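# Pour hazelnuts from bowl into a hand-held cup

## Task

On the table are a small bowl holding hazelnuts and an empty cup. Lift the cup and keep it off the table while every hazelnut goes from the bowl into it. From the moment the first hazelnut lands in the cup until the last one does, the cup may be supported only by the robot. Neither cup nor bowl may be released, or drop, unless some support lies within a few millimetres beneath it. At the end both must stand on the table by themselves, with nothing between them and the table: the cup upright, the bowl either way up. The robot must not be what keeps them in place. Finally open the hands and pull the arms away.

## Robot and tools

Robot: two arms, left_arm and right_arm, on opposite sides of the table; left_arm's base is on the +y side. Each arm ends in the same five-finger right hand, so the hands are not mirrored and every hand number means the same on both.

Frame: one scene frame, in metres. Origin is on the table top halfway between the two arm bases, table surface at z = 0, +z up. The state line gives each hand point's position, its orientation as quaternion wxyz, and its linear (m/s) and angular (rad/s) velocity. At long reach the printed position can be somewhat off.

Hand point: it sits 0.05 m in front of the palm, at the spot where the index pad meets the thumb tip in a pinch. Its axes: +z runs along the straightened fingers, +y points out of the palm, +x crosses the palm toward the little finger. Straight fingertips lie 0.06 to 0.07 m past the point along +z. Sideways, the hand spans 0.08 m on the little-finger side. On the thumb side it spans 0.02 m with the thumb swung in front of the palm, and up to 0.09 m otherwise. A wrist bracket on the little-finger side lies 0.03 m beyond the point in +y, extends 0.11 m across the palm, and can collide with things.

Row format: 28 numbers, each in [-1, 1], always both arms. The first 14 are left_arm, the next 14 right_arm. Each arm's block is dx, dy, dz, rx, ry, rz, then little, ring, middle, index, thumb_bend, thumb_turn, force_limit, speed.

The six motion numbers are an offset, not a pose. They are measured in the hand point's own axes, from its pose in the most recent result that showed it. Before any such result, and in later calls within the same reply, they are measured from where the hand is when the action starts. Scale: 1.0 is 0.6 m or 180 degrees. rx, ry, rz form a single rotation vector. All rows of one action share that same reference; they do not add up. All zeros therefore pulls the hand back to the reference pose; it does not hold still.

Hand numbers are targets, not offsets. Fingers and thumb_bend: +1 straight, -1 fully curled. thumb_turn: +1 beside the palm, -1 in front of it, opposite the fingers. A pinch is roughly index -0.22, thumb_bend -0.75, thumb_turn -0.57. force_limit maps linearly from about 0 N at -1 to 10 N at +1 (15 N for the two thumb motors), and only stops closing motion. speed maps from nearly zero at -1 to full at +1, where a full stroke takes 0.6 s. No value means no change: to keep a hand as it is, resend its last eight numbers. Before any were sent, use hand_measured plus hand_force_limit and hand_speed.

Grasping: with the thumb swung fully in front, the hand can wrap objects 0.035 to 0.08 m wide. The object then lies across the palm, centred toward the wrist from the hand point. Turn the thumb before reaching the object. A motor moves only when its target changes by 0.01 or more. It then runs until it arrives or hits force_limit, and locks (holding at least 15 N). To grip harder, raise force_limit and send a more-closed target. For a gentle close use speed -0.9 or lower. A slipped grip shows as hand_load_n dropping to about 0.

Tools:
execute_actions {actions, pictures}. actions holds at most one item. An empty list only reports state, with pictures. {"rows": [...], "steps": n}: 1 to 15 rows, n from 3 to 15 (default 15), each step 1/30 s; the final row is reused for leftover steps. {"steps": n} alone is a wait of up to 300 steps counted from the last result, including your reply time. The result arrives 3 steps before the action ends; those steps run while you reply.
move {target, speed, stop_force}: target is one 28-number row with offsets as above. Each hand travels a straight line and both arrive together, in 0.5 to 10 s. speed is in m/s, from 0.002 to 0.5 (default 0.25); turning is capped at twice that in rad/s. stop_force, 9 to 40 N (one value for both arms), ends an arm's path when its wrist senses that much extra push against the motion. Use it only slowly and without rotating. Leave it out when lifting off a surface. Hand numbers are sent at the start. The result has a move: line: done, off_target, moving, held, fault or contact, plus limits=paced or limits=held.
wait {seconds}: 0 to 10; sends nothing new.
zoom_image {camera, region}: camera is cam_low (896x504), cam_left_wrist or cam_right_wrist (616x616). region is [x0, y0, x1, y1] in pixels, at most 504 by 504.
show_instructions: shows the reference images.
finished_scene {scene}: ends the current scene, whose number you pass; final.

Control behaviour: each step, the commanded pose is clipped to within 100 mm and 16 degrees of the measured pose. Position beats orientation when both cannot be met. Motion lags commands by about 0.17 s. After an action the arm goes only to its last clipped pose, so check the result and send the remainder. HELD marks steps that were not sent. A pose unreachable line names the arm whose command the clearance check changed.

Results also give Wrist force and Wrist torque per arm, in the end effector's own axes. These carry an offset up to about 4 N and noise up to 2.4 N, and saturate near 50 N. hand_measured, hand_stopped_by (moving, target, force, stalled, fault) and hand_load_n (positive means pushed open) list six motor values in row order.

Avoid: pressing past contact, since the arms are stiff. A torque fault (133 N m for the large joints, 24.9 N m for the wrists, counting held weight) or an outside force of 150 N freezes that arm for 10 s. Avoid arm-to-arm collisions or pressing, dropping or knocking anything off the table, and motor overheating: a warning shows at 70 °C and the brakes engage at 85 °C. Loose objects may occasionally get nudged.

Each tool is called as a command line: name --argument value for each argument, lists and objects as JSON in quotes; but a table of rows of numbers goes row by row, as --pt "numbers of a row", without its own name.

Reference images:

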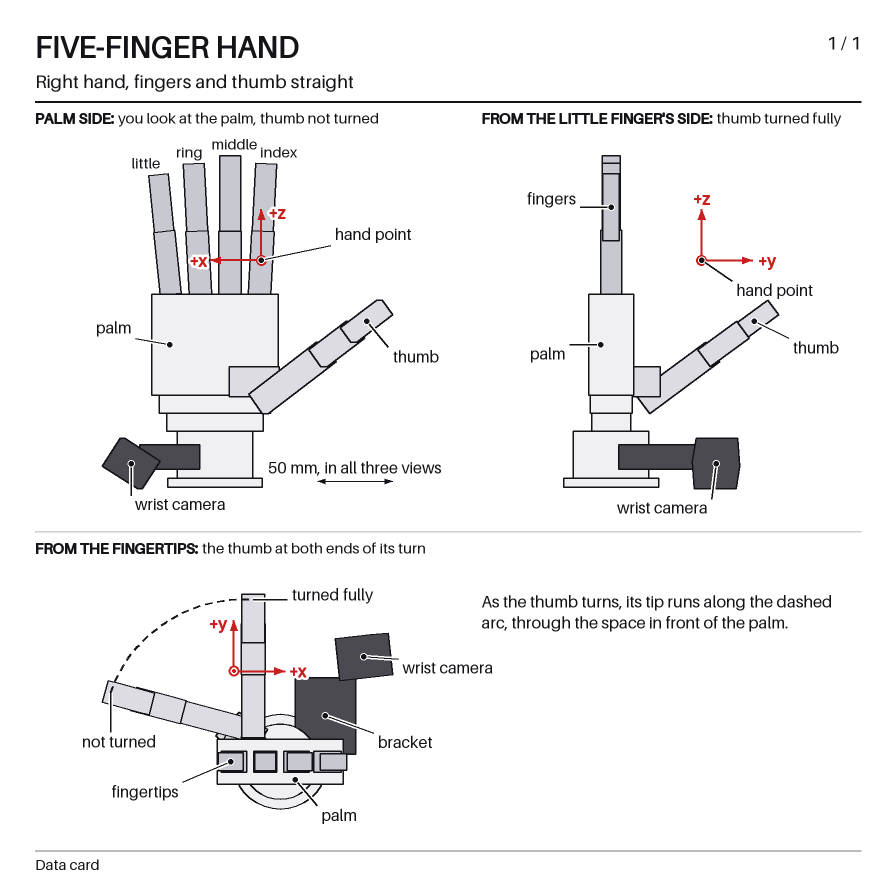

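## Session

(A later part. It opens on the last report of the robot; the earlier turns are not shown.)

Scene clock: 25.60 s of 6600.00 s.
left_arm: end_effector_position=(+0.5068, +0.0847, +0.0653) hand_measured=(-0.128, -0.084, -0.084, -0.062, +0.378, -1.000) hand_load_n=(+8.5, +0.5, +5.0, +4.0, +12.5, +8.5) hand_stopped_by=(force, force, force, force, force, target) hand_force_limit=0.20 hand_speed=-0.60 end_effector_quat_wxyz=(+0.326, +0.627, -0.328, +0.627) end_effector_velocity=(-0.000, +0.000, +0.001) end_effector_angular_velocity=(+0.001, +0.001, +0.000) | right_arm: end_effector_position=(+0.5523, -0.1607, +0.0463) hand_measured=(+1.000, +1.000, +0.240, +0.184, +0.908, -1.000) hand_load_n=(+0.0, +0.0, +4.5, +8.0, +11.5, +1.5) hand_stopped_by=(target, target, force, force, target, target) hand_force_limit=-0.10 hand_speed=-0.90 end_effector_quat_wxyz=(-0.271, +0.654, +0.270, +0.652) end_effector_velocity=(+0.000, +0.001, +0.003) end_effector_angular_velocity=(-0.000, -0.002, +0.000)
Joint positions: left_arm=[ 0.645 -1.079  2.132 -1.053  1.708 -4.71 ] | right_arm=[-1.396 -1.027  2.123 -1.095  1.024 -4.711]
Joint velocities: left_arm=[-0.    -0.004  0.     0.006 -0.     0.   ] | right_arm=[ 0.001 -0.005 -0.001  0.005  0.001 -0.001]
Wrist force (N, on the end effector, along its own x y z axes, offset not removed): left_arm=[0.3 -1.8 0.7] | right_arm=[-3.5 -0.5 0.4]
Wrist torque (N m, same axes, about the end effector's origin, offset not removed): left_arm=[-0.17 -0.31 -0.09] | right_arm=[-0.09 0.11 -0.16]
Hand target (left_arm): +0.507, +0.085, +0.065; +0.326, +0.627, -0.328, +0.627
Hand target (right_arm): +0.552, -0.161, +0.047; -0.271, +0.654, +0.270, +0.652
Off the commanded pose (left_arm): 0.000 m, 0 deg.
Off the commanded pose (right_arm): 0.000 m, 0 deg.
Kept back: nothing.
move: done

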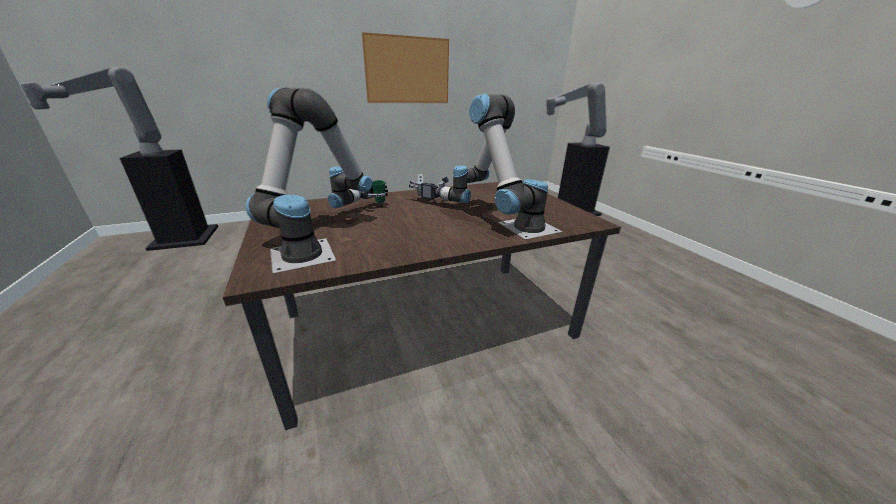

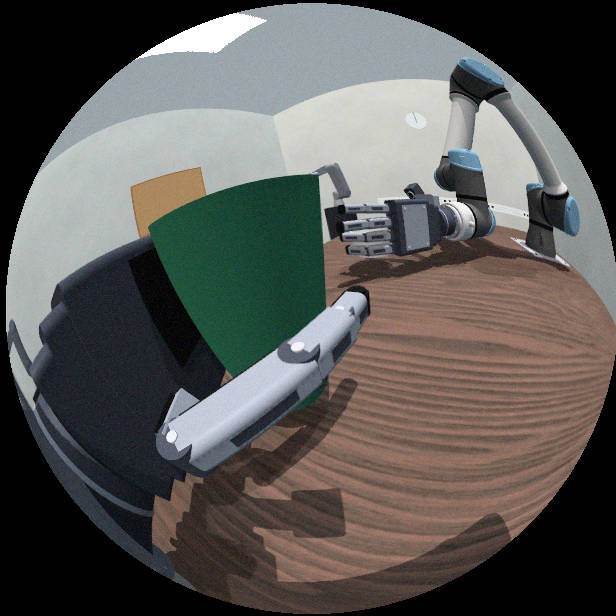

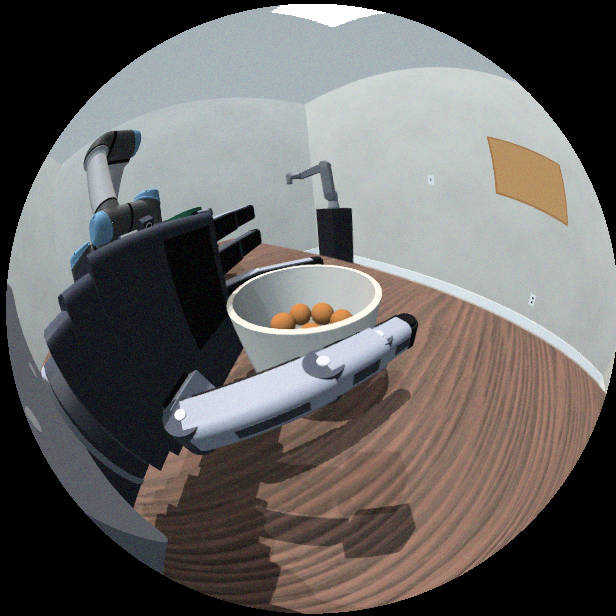

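move --target '[0.033,0.313,0.018,-0.0833,0,0, -0.6,-0.6,-0.6,-0.6,-0.7,-1,0.2,-0.6, 0.3395,-0.263,-0.1905,0.0556,0,0, 0.4,0.4,-0.22,-0.2,0.9,-1,-0.1,-0.5]' --speed 0.22

Scene clock: 33.40 s of 6600.00 s.
left_arm: end_effector_position=(+0.3592, -0.0318, +0.0847) hand_measured=(-0.128, -0.084, -0.084, -0.062, +0.378, -1.000) hand_load_n=(+8.5, +0.5, +5.0, +4.0, +12.5, +8.5) hand_stopped_by=(force, force, force, force, force, target) hand_force_limit=0.20 hand_speed=-0.60 end_effector_quat_wxyz=(+0.405, +0.579, -0.407, +0.579) end_effector_velocity=(-0.000, -0.000, +0.000) end_effector_angular_velocity=(+0.000, +0.000, -0.000) | right_arm: end_effector_position=(+0.3605, -0.1303, +0.2505) hand_measured=(+0.400, +0.400, +0.240, +0.184, +0.908, -1.000) hand_load_n=(+0.0, +0.0, +4.5, +8.0, +11.5, +1.5) hand_stopped_by=(target, target, force, force, target, target) hand_force_limit=-0.10 hand_speed=-0.50 end_effector_quat_wxyz=(-0.327, +0.628, +0.326, +0.626) end_effector_velocity=(-0.001, -0.000, +0.002) end_effector_angular_velocity=(-0.001, +0.001, -0.001)
Joint positions: left_arm=[ 0.327 -1.132  2.139 -1.006  1.652 -4.71 ] | right_arm=[-1.261 -1.762  2.293 -0.53   0.984 -4.71 ]
Joint velocities: left_arm=[-0.001 -0.    -0.     0.001 -0.    -0.   ] | right_arm=[ 0.    -0.005 -0.002  0.009  0.001 -0.001]
Wrist force (N, on the end effector, along its own x y z axes, offset not removed): left_arm=[0.5 1.4 -2.6] | right_arm=[-1.2 -1.6 1.6]
Wrist torque (N m, same axes, about the end effector's origin, offset not removed): left_arm=[0.43 -0.04 0.07] | right_arm=[-0.27 -0.36 0.00]
Hand target (left_arm): +0.359, -0.032, +0.085; +0.405, +0.579, -0.407, +0.579
Hand target (right_arm): +0.360, -0.130, +0.251; -0.327, +0.628, +0.326, +0.626
Off the commanded pose (left_arm): 0.000 m, 0 deg.
Off the commanded pose (right_arm): 0.000 m, 0 deg.
Kept back: nothing.
After step 120, 1.90 s passed at rest.
move: done

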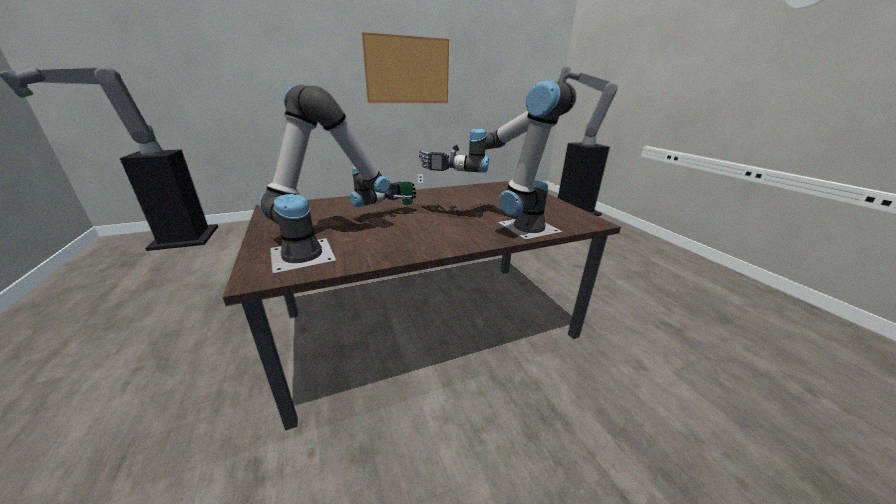

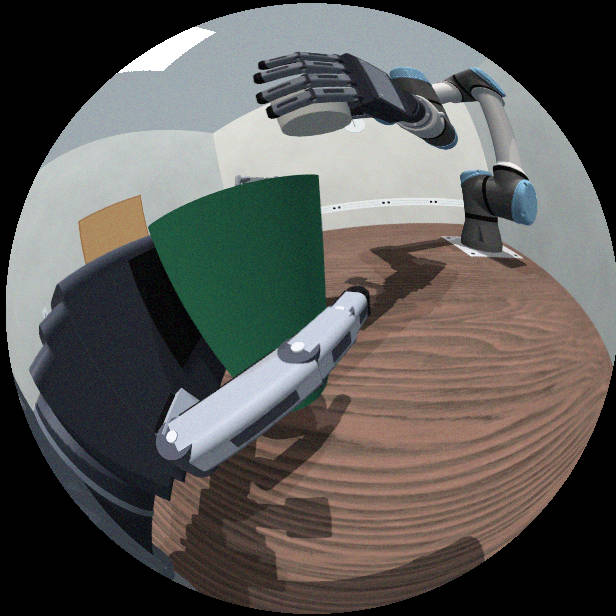

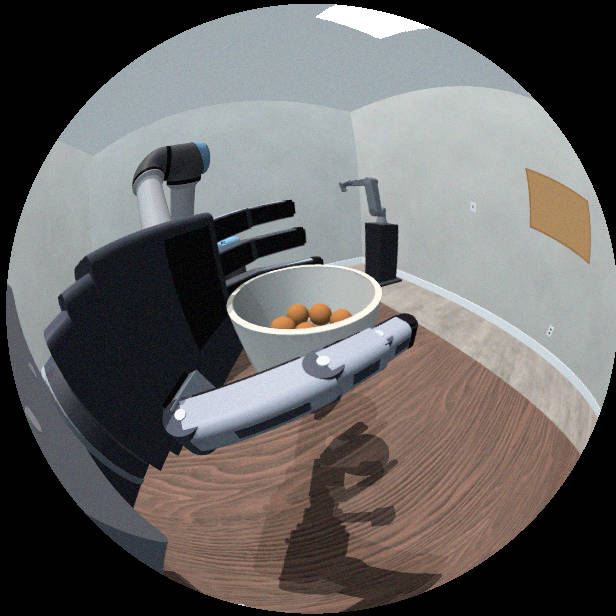

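move --target '[0,0,0,0,0,0, -0.6,-0.6,-0.6,-0.6,-0.7,-1,0.2,-0.6, -0.078,-0.198,0.151,0,-0.125,0.2165, 0.4,0.4,-0.22,-0.2,0.9,-1,-0.1,-0.5]' --speed 0.2

Scene clock: 36.20 s of 6600.00 s.
left_arm: end_effector_position=(+0.3593, -0.0318, +0.0847) hand_measured=(-0.128, -0.084, -0.084, -0.062, +0.378, -1.000) hand_load_n=(+8.5, +0.5, +5.0, +4.0, +12.5, +8.5) hand_stopped_by=(force, force, force, force, force, target) hand_force_limit=0.20 hand_speed=-0.60 end_effector_quat_wxyz=(+0.405, +0.579, -0.407, +0.579) end_effector_velocity=(+0.000, -0.000, -0.000) end_effector_angular_velocity=(-0.000, +0.000, +0.000) | right_arm: end_effector_position=(+0.3147, +0.0118, +0.2039) hand_measured=(+0.400, +0.400, +0.240, +0.184, +0.908, -1.000) hand_load_n=(+0.0, +0.0, +4.5, +8.0, +11.5, +1.5) hand_stopped_by=(target, target, force, force, target, target) hand_force_limit=-0.10 hand_speed=-0.50 end_effector_quat_wxyz=(-0.448, +0.808, +0.156, +0.351) end_effector_velocity=(-0.001, +0.002, -0.000) end_effector_angular_velocity=(-0.000, +0.011, +0.001)
Joint positions: left_arm=[ 0.327 -1.132  2.139 -1.006  1.652 -4.71 ] | right_arm=[-0.944 -1.417  1.779  0.027  1.192 -4.148]
Joint velocities: left_arm=[ 0.     0.001 -0.001 -0.     0.    -0.   ] | right_arm=[ 0.003  0.006 -0.01   0.01  -0.001  0.007]
Wrist force (N, on the end effector, along its own x y z axes, offset not removed): left_arm=[-1.2 1.0 -0.4] | right_arm=[-3.9 0.7 0.5]
Wrist torque (N m, same axes, about the end effector's origin, offset not removed): left_arm=[0.14 -0.10 -0.20] | right_arm=[0.01 0.25 -0.25]
Hand target (left_arm): +0.359, -0.032, +0.085; +0.405, +0.579, -0.407, +0.579
Hand target (right_arm): +0.315, +0.012, +0.204; -0.448, +0.808, +0.156, +0.350
Off the commanded pose (left_arm): 0.000 m, 0 deg.
Off the commanded pose (right_arm): 0.000 m, 0 deg.
Kept back: nothing.
move: done

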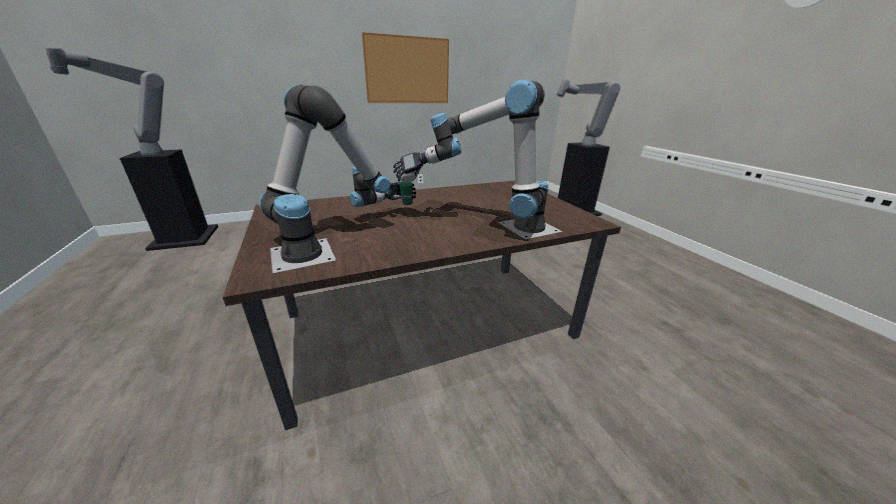

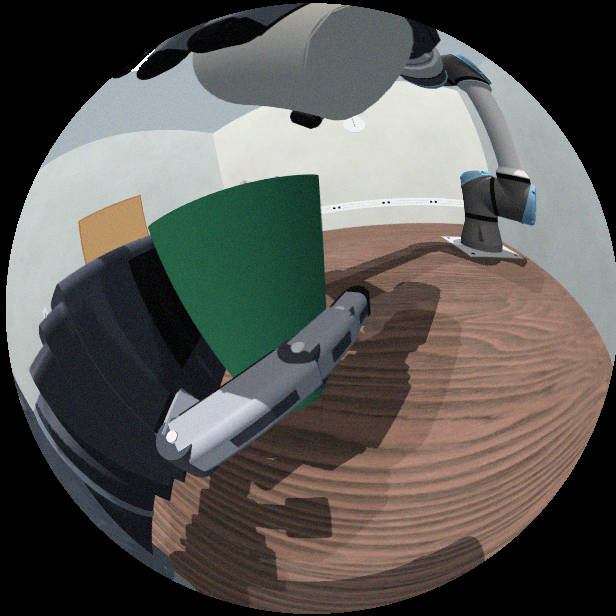

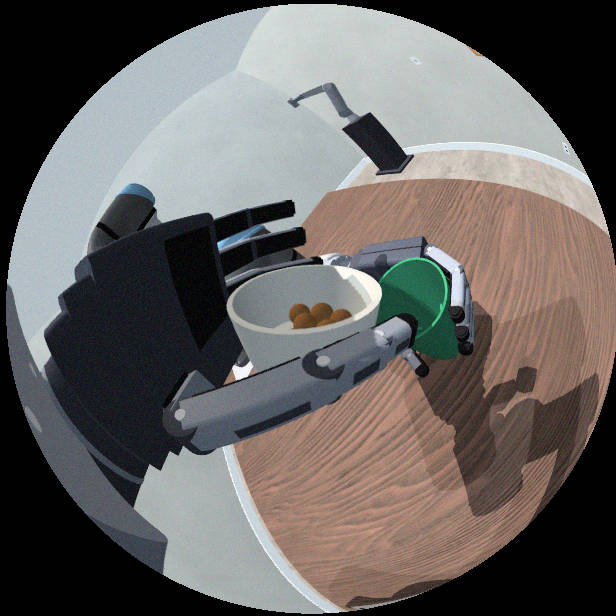

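zoom_image --camera "cam_right_wrist" --region '[280, 210, 500, 400]'

zoom_image --camera "cam_low" --region '[350, 135, 470, 215]'

Region (280, 210, 500, 400) of cam_right_wrist's 616x616 image, scaled by 2.291, with more detail than that image has; it fills the top 435 rows of this view, and the rest is white.

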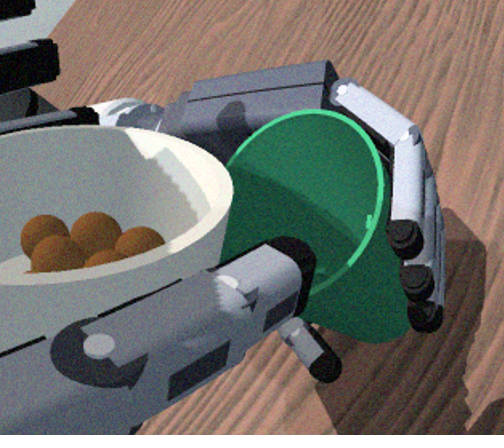

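Region (350, 135, 470, 215) of cam_low's 896x504 image, scaled by 4.200, with more detail than that image has.

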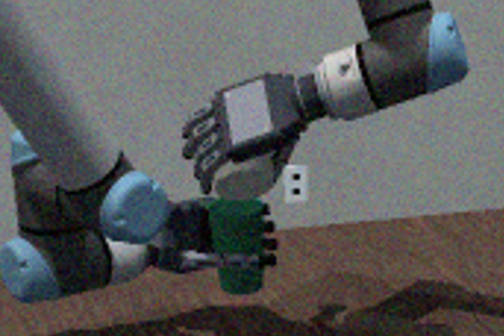

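move --target '[0,0,0,0,0,0, -0.6,-0.6,-0.6,-0.6,-0.7,-1,0.2,-0.6, -0.005,0.019,0.001,0,-0.0556,0.0962, 0.4,0.4,-0.22,-0.2,0.9,-1,-0.1,-0.5]' --speed 0.12

Scene clock: 38.57 s of 6600.00 s.
left_arm: end_effector_position=(+0.3593, -0.0318, +0.0847) hand_measured=(-0.128, -0.084, -0.084, -0.062, +0.378, -1.000) hand_load_n=(+8.5, +0.5, +5.0, +4.0, +12.5, +8.5) hand_stopped_by=(force, force, force, force, force, target) hand_force_limit=0.20 hand_speed=-0.60 end_effector_quat_wxyz=(+0.405, +0.579, -0.407, +0.579) end_effector_velocity=(-0.000, -0.000, -0.000) end_effector_angular_velocity=(-0.000, +0.000, -0.000) | right_arm: end_effector_position=(+0.3193, +0.0063, +0.1946) hand_measured=(+0.400, +0.400, +0.240, +0.184, +0.908, -1.000) hand_load_n=(+0.0, +0.0, +4.5, +8.0, +11.5, +1.0) hand_stopped_by=(target, target, force, force, target, target) hand_force_limit=-0.10 hand_speed=-0.50 end_effector_quat_wxyz=(-0.480, +0.849, +0.071, +0.208) end_effector_velocity=(-0.000, -0.000, -0.001) end_effector_angular_velocity=(-0.000, +0.011, +0.001)
Joint positions: left_arm=[ 0.327 -1.132  2.139 -1.006  1.652 -4.71 ] | right_arm=[-1.053 -1.324  1.642  0.255  0.99  -3.975]
Joint velocities: left_arm=[-0.001  0.    -0.    -0.    -0.001 -0.   ] | right_arm=[-0.003  0.004 -0.004  0.008 -0.007  0.003]
Wrist force (N, on the end effector, along its own x y z axes, offset not removed): left_arm=[0.6 0.3 -0.3] | right_arm=[-0.5 0.7 1.3]
Wrist torque (N m, same axes, about the end effector's origin, offset not removed): left_arm=[0.17 -0.27 -0.07] | right_arm=[-0.02 -0.19 0.06]
Hand target (left_arm): +0.359, -0.032, +0.085; +0.405, +0.579, -0.407, +0.579
Hand target (right_arm): +0.319, +0.006, +0.195; -0.480, +0.849, +0.071, +0.208
Off the commanded pose (left_arm): 0.000 m, 0 deg.
Off the commanded pose (right_arm): 0.000 m, 0 deg.
Kept back: nothing.
move: done

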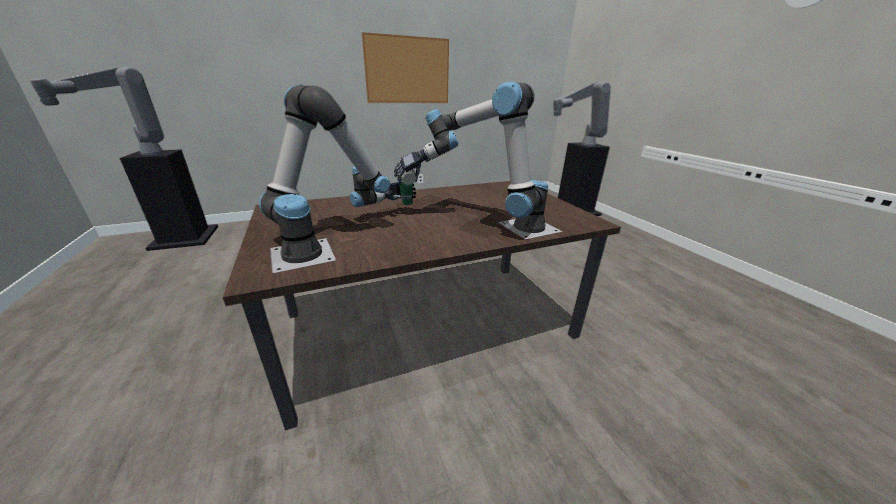

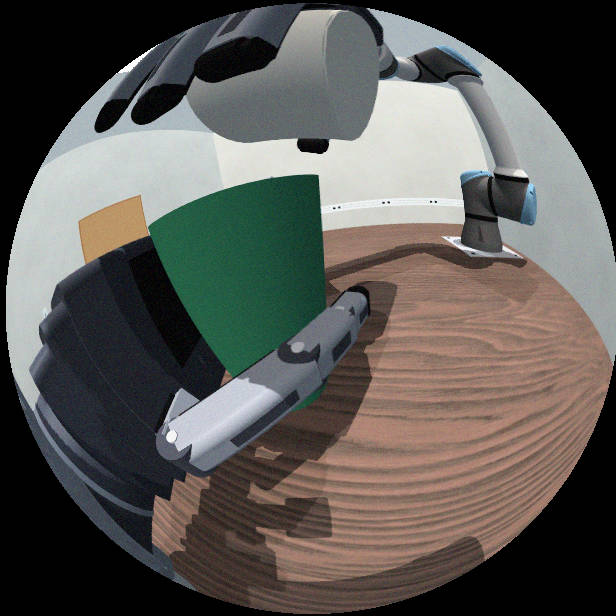

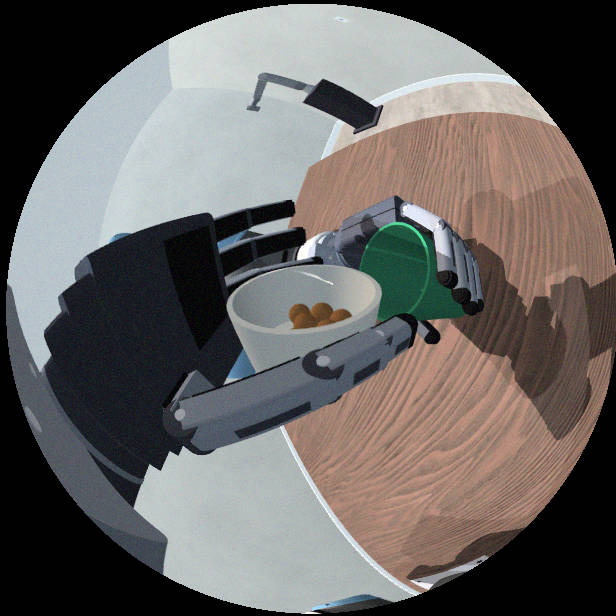

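zoom_image --camera "cam_right_wrist" --region '[270, 180, 500, 370]'

Region (270, 180, 500, 370) of cam_right_wrist's 616x616 image, scaled by 2.191, with more detail than that image has; it fills the top 416 rows of this view, and the rest is white.

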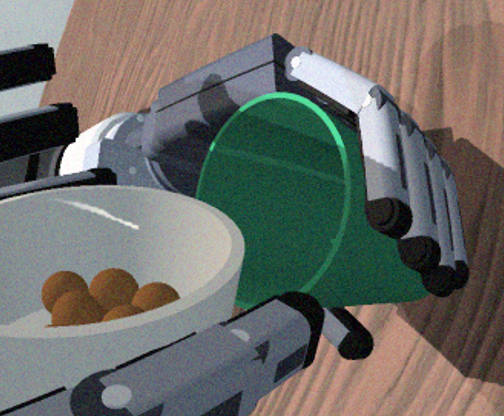

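move --target '[0.028,-0.0513,0.0127,0,0.0333,0.1347, -0.6,-0.6,-0.6,-0.6,-0.7,-1,0.2,-0.6, 0.0087,-0.0058,-0.0033,0,-0.0278,0.0481, 0.4,0.4,-0.22,-0.2,0.9,-1,-0.1,-0.5]' --speed 0.15

Scene clock: 41.40 s of 6600.00 s.
left_arm: end_effector_position=(+0.3907, -0.0284, +0.1015) hand_measured=(-0.128, -0.084, -0.084, -0.062, +0.378, -1.000) hand_load_n=(+8.5, +0.5, +5.0, +4.0, +12.5, +8.5) hand_stopped_by=(force, force, force, force, force, target) hand_force_limit=0.20 hand_speed=-0.60 end_effector_quat_wxyz=(+0.295, +0.450, -0.497, +0.680) end_effector_velocity=(+0.001, -0.000, +0.001) end_effector_angular_velocity=(+0.000, -0.013, -0.001) | right_arm: end_effector_position=(+0.3223, +0.0060, +0.2004) hand_measured=(+0.400, +0.400, +0.240, +0.184, +0.908, -1.000) hand_load_n=(+0.0, +0.0, +4.5, +8.0, +11.5, +1.0) hand_stopped_by=(target, target, force, force, target, target) hand_force_limit=-0.10 hand_speed=-0.50 end_effector_quat_wxyz=(-0.490, +0.861, +0.028, +0.135) end_effector_velocity=(+0.000, -0.000, -0.001) end_effector_angular_velocity=(-0.001, +0.006, -0.001)
Joint positions: left_arm=[ 0.372 -1.158  2.128 -1.07   1.717 -4.301] | right_arm=[-1.1   -1.264  1.548  0.386  0.891 -3.904]
Joint velocities: left_arm=[ 0.001 -0.    -0.001 -0.003  0.003  0.011] | right_arm=[-0.001  0.003 -0.002  0.004 -0.002  0.002]
Wrist force (N, on the end effector, along its own x y z axes, offset not removed): left_arm=[0.6 1.8 -0.1] | right_arm=[-2.5 0.0 1.9]
Wrist torque (N m, same axes, about the end effector's origin, offset not removed): left_arm=[0.30 -0.30 -0.10] | right_arm=[-0.22 0.24 -0.33]
Hand target (left_arm): +0.391, -0.028, +0.102; +0.295, +0.450, -0.498, +0.681
Hand target (right_arm): +0.322, +0.006, +0.200; -0.490, +0.861, +0.028, +0.134
Off the commanded pose (left_arm): 0.000 m, 0 deg.
Off the commanded pose (right_arm): 0.000 m, 0 deg.
Kept back: nothing.
move: done

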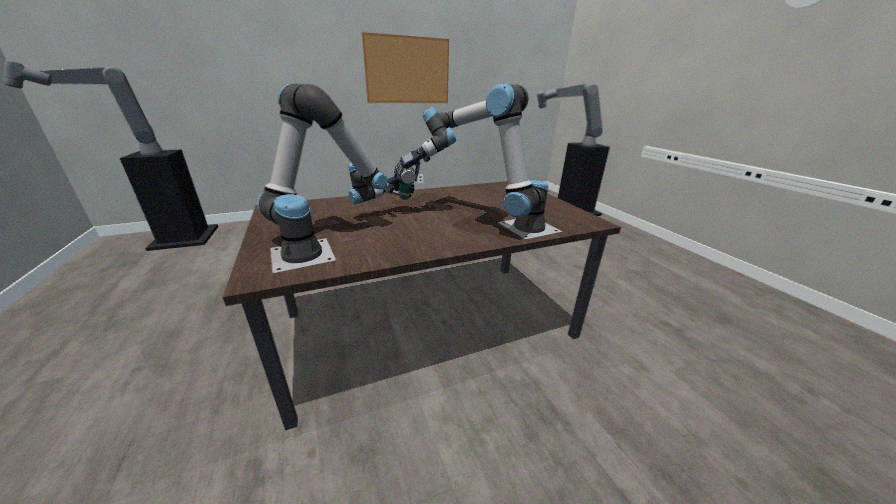

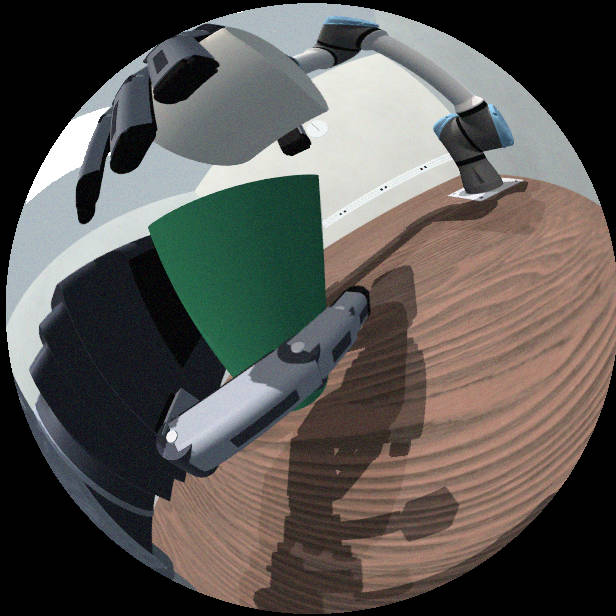

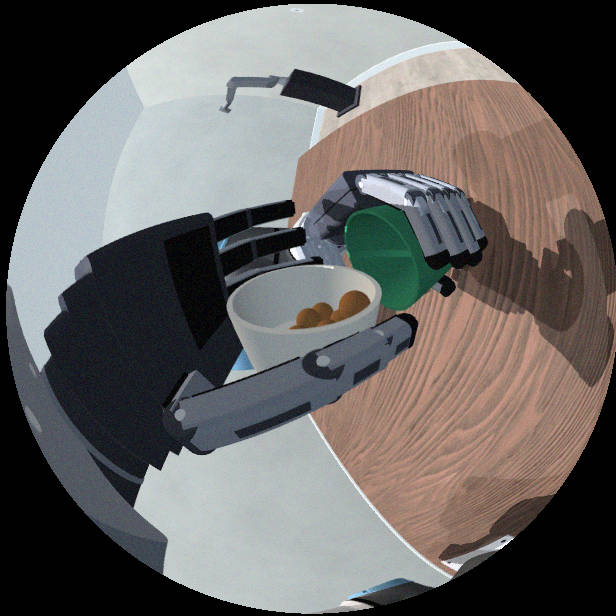

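zoom_image --camera "cam_right_wrist" --region '[260, 160, 500, 360]'

Region (260, 160, 500, 360) of cam_right_wrist's 616x616 image, scaled by 2.100, with more detail than that image has.

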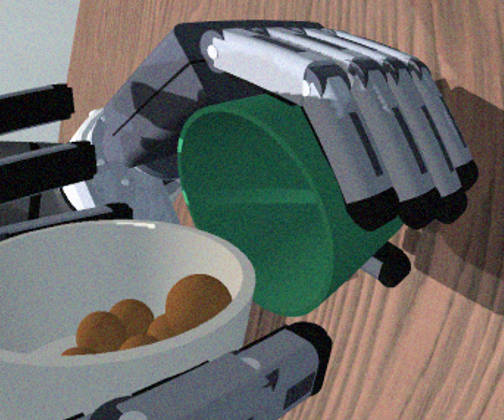

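move --target '[0,0,0,0,0,0, -0.6,-0.6,-0.6,-0.6,-0.7,-1,0.2,-0.6, -0.0043,0.0115,0.0123,0,0,0, 1,1,-0.22,-0.2,0.9,-1,-0.1,-0.3]' --speed 0.025

Scene clock: 42.67 s of 6600.00 s.
left_arm: end_effector_position=(+0.3907, -0.0284, +0.1016) hand_measured=(-0.128, -0.084, -0.084, -0.062, +0.378, -1.000) hand_load_n=(+8.5, +0.5, +5.0, +4.0, +12.5, +8.5) hand_stopped_by=(force, force, force, force, force, target) hand_force_limit=0.20 hand_speed=-0.60 end_effector_quat_wxyz=(+0.295, +0.450, -0.497, +0.680) end_effector_velocity=(+0.001, -0.000, +0.001) end_effector_angular_velocity=(-0.001, -0.000, +0.001) | right_arm: end_effector_position=(+0.3226, +0.0089, +0.1905) hand_measured=(+1.000, +1.000, +0.240, +0.184, +0.908, -1.000) hand_load_n=(+0.0, +0.0, +4.5, +8.0, +11.5, +1.0) hand_stopped_by=(target, target, force, force, target, target) hand_force_limit=-0.10 hand_speed=-0.30 end_effector_quat_wxyz=(-0.490, +0.861, +0.028, +0.135) end_effector_velocity=(+0.000, +0.000, -0.001) end_effector_angular_velocity=(+0.000, +0.000, +0.000)
Joint positions: left_arm=[ 0.372 -1.158  2.128 -1.07   1.717 -4.301] | right_arm=[-1.095 -1.252  1.558  0.361  0.895 -3.9  ]
Joint velocities: left_arm=[ 0.001 -0.    -0.001 -0.    -0.    -0.   ] | right_arm=[ 0.001  0.002  0.001 -0.004  0.     0.001]
Wrist force (N, on the end effector, along its own x y z axes, offset not removed): left_arm=[0.0 0.9 -0.8] | right_arm=[0.8 2.9 0.9]
Wrist torque (N m, same axes, about the end effector's origin, offset not removed): left_arm=[0.14 -0.21 -0.02] | right_arm=[0.29 -0.26 0.05]
Hand target (left_arm): +0.391, -0.028, +0.102; +0.295, +0.450, -0.497, +0.680
Hand target (right_arm): +0.323, +0.009, +0.190; -0.490, +0.861, +0.028, +0.135
Off the commanded pose (left_arm): 0.000 m, 0 deg.
Off the commanded pose (right_arm): 0.000 m, 0 deg.
Kept back: nothing.
move: done

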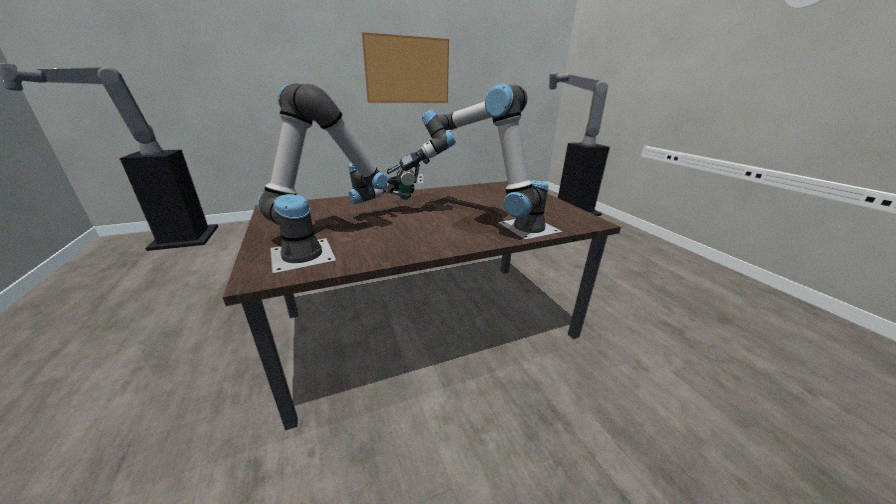

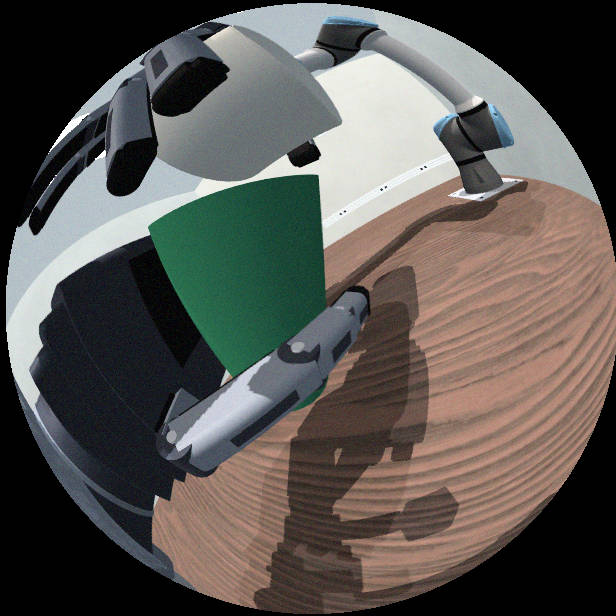

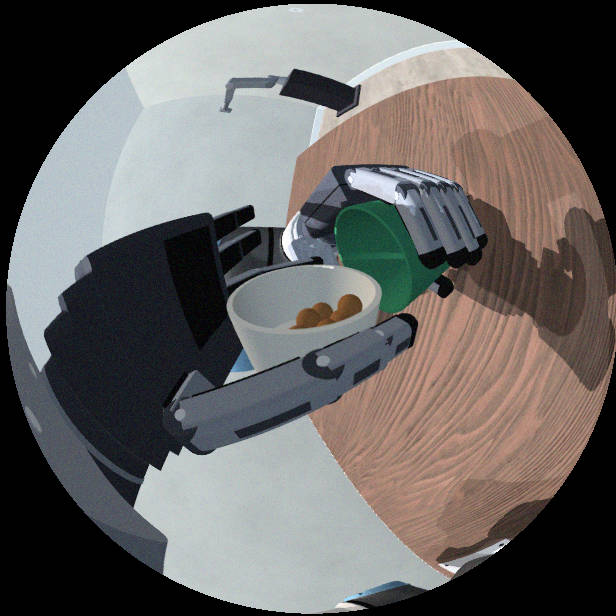

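move --target '[0,0,0,0,0,0, -0.6,-0.6,-0.6,-0.6,-0.7,-1,0.2,-0.6, 0.0113,-0.001,-0.0006,0,-0.0417,0.0722, 1,1,-0.22,-0.2,0.9,-1,-0.1,-0.3]' --speed 0.05

Scene clock: 45.80 s of 6600.00 s.
left_arm: end_effector_position=(+0.3907, -0.0284, +0.1016) hand_measured=(-0.128, -0.084, -0.084, -0.062, +0.378, -1.000) hand_load_n=(+7.5, +0.5, +4.5, +4.0, +12.0, +9.0) hand_stopped_by=(force, force, force, force, force, target) hand_force_limit=0.20 hand_speed=-0.60 end_effector_quat_wxyz=(+0.295, +0.450, -0.497, +0.680) end_effector_velocity=(+0.000, -0.000, +0.000) end_effector_angular_velocity=(-0.000, -0.000, +0.000) | right_arm: end_effector_position=(+0.3289, +0.0084, +0.1929) hand_measured=(+1.000, +1.000, +0.240, +0.184, +0.908, -1.000) hand_load_n=(+0.0, +0.0, +5.0, +8.0, +11.5, +1.0) hand_stopped_by=(target, target, force, force, target, target) hand_force_limit=-0.10 hand_speed=-0.30 end_effector_quat_wxyz=(+0.499, -0.865, +0.037, -0.022) end_effector_velocity=(+0.001, -0.000, +0.000) end_effector_angular_velocity=(+0.001, +0.012, +0.000)
Joint positions: left_arm=[ 0.372 -1.158  2.128 -1.07   1.717 -4.301] | right_arm=[-1.159 -1.139  1.425  0.538  0.75  -3.813]
Joint velocities: left_arm=[ 0. -0. -0.  0.  0.  0.] | right_arm=[-0.004  0.007 -0.008  0.011 -0.007  0.002]
Wrist force (N, on the end effector, along its own x y z axes, offset not removed): left_arm=[1.7 3.7 -1.8] | right_arm=[-0.5 0.9 0.5]
Wrist torque (N m, same axes, about the end effector's origin, offset not removed): left_arm=[0.69 -0.29 0.14] | right_arm=[-0.01 0.00 -0.13]
Hand target (left_arm): +0.391, -0.028, +0.102; +0.295, +0.450, -0.497, +0.680
Hand target (right_arm): +0.329, +0.008, +0.193; -0.499, +0.865, -0.037, +0.022
Off the commanded pose (left_arm): 0.000 m, 0 deg.
Off the commanded pose (right_arm): 0.000 m, 0 deg.
Kept back: nothing.
move: done

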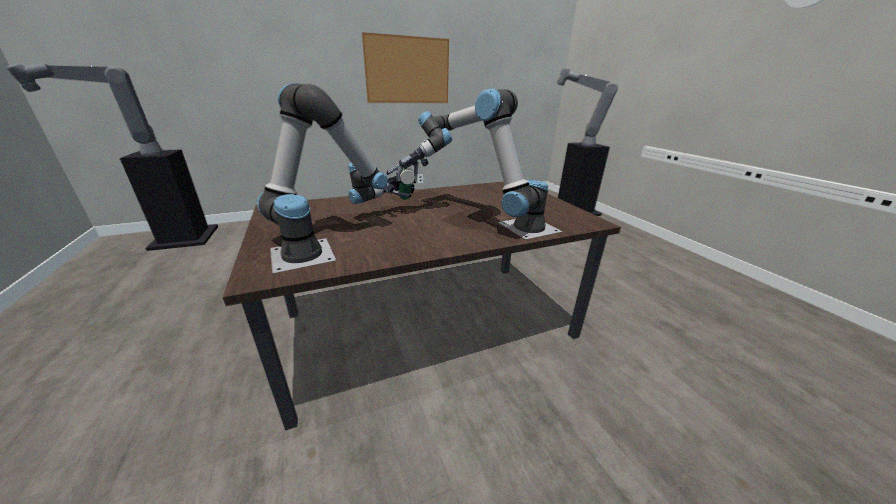

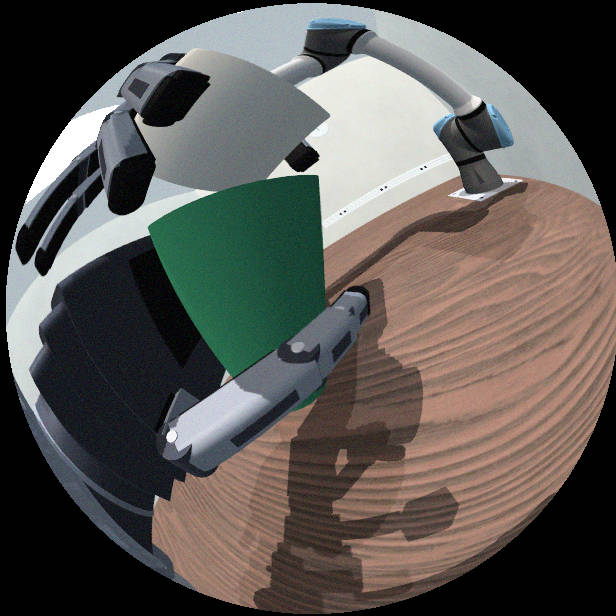

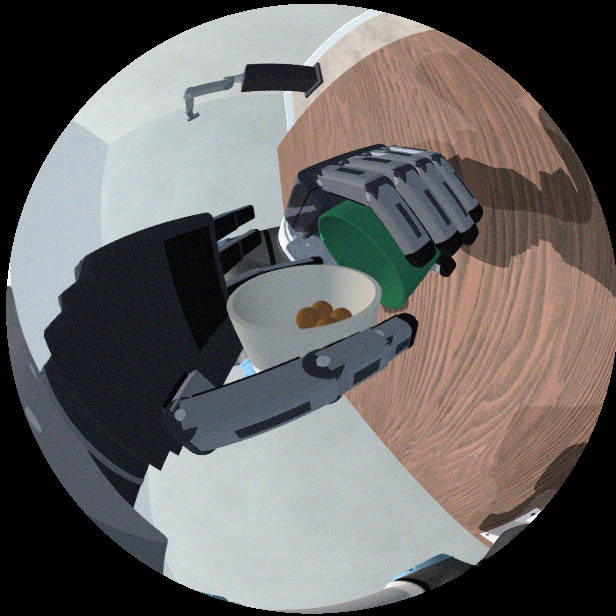

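move --target '[0,0,0,0,0,0, -0.6,-0.6,-0.6,-0.6,-0.7,-1,0.2,-0.6, 0.0106,-0.0066,-0.0038,0,-0.0333,0.0577, 1,1,-0.22,-0.2,0.9,-1,-0.1,-0.3]' --speed 0.045

Scene clock: 48.60 s of 6600.00 s.
left_arm: end_effector_position=(+0.3907, -0.0284, +0.1016) hand_measured=(-0.128, -0.084, -0.084, -0.062, +0.378, -1.000) hand_load_n=(+7.5, +0.5, +4.5, +4.0, +12.0, +9.0) hand_stopped_by=(force, force, force, force, force, target) hand_force_limit=0.20 hand_speed=-0.60 end_effector_quat_wxyz=(+0.295, +0.450, -0.497, +0.680) end_effector_velocity=(+0.001, +0.001, -0.000) end_effector_angular_velocity=(+0.001, +0.000, +0.001) | right_arm: end_effector_position=(+0.3351, +0.0078, +0.1974) hand_measured=(+1.000, +1.000, +0.240, +0.184, +0.908, -1.000) hand_load_n=(+0.0, +0.0, +5.0, +8.0, +11.5, +0.5) hand_stopped_by=(target, target, force, force, target, target) hand_force_limit=-0.10 hand_speed=-0.30 end_effector_quat_wxyz=(+0.501, -0.858, +0.089, +0.068) end_effector_velocity=(+0.001, -0.000, -0.000) end_effector_angular_velocity=(+0.000, +0.013, +0.000)
Joint positions: left_arm=[ 0.372 -1.158  2.128 -1.07   1.717 -4.301] | right_arm=[-1.202 -1.038  1.315  0.687  0.639 -3.761]
Joint velocities: left_arm=[0.001 0.    0.    0.    0.    0.   ] | right_arm=[-0.003  0.008 -0.008  0.01  -0.006  0.002]
Wrist force (N, on the end effector, along its own x y z axes, offset not removed): left_arm=[-0.4 1.8 -1.9] | right_arm=[-1.5 -0.4 0.5]
Wrist torque (N m, same axes, about the end effector's origin, offset not removed): left_arm=[0.38 -0.16 -0.10] | right_arm=[-0.27 0.11 -0.23]
Hand target (left_arm): +0.391, -0.028, +0.102; +0.295, +0.450, -0.497, +0.680
Hand target (right_arm): +0.335, +0.008, +0.197; -0.501, +0.858, -0.089, -0.068
Off the commanded pose (left_arm): 0.000 m, 0 deg.
Off the commanded pose (right_arm): 0.000 m, 0 deg.
Kept back: nothing.
move: done

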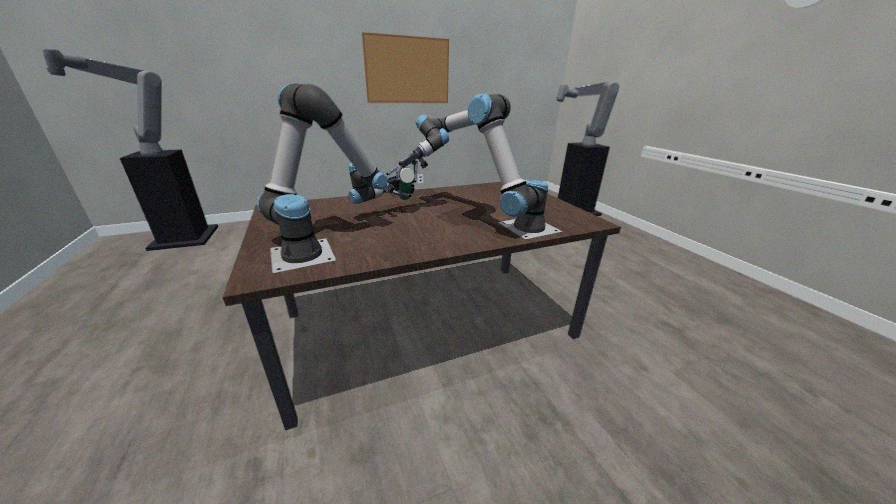

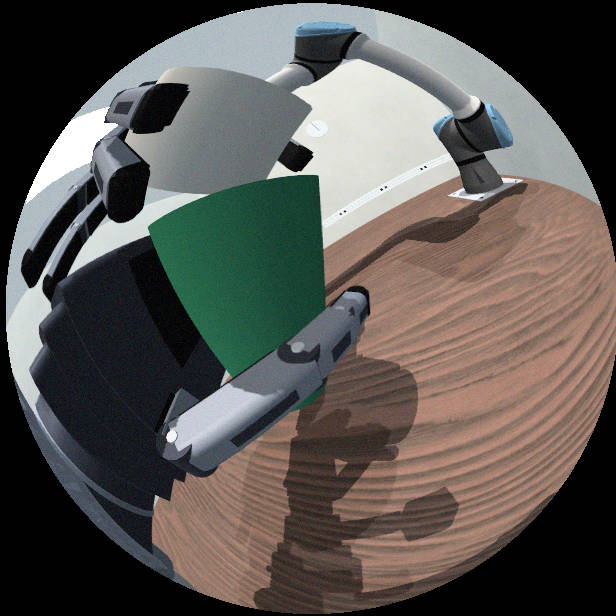

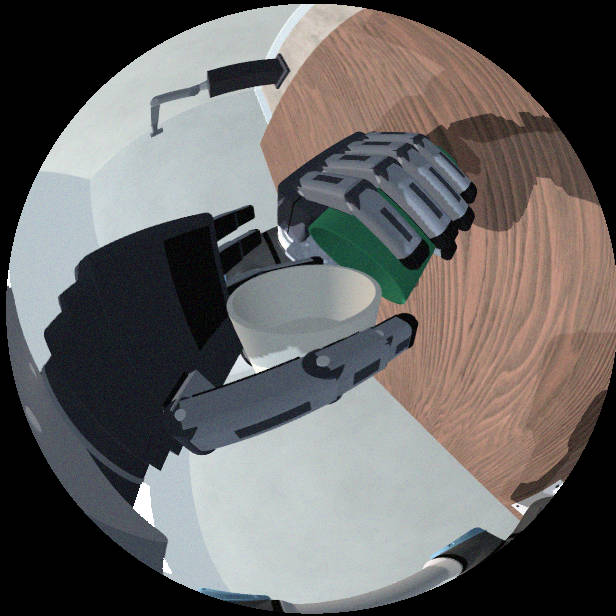

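zoom_image --camera "cam_low" --region '[300, 140, 540, 270]'

Region (300, 140, 540, 270) of cam_low's 896x504 image, scaled by 2.100, with more detail than that image has; it fills the top 273 rows of this view, and the rest is white.

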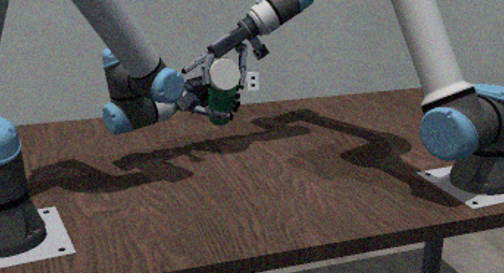

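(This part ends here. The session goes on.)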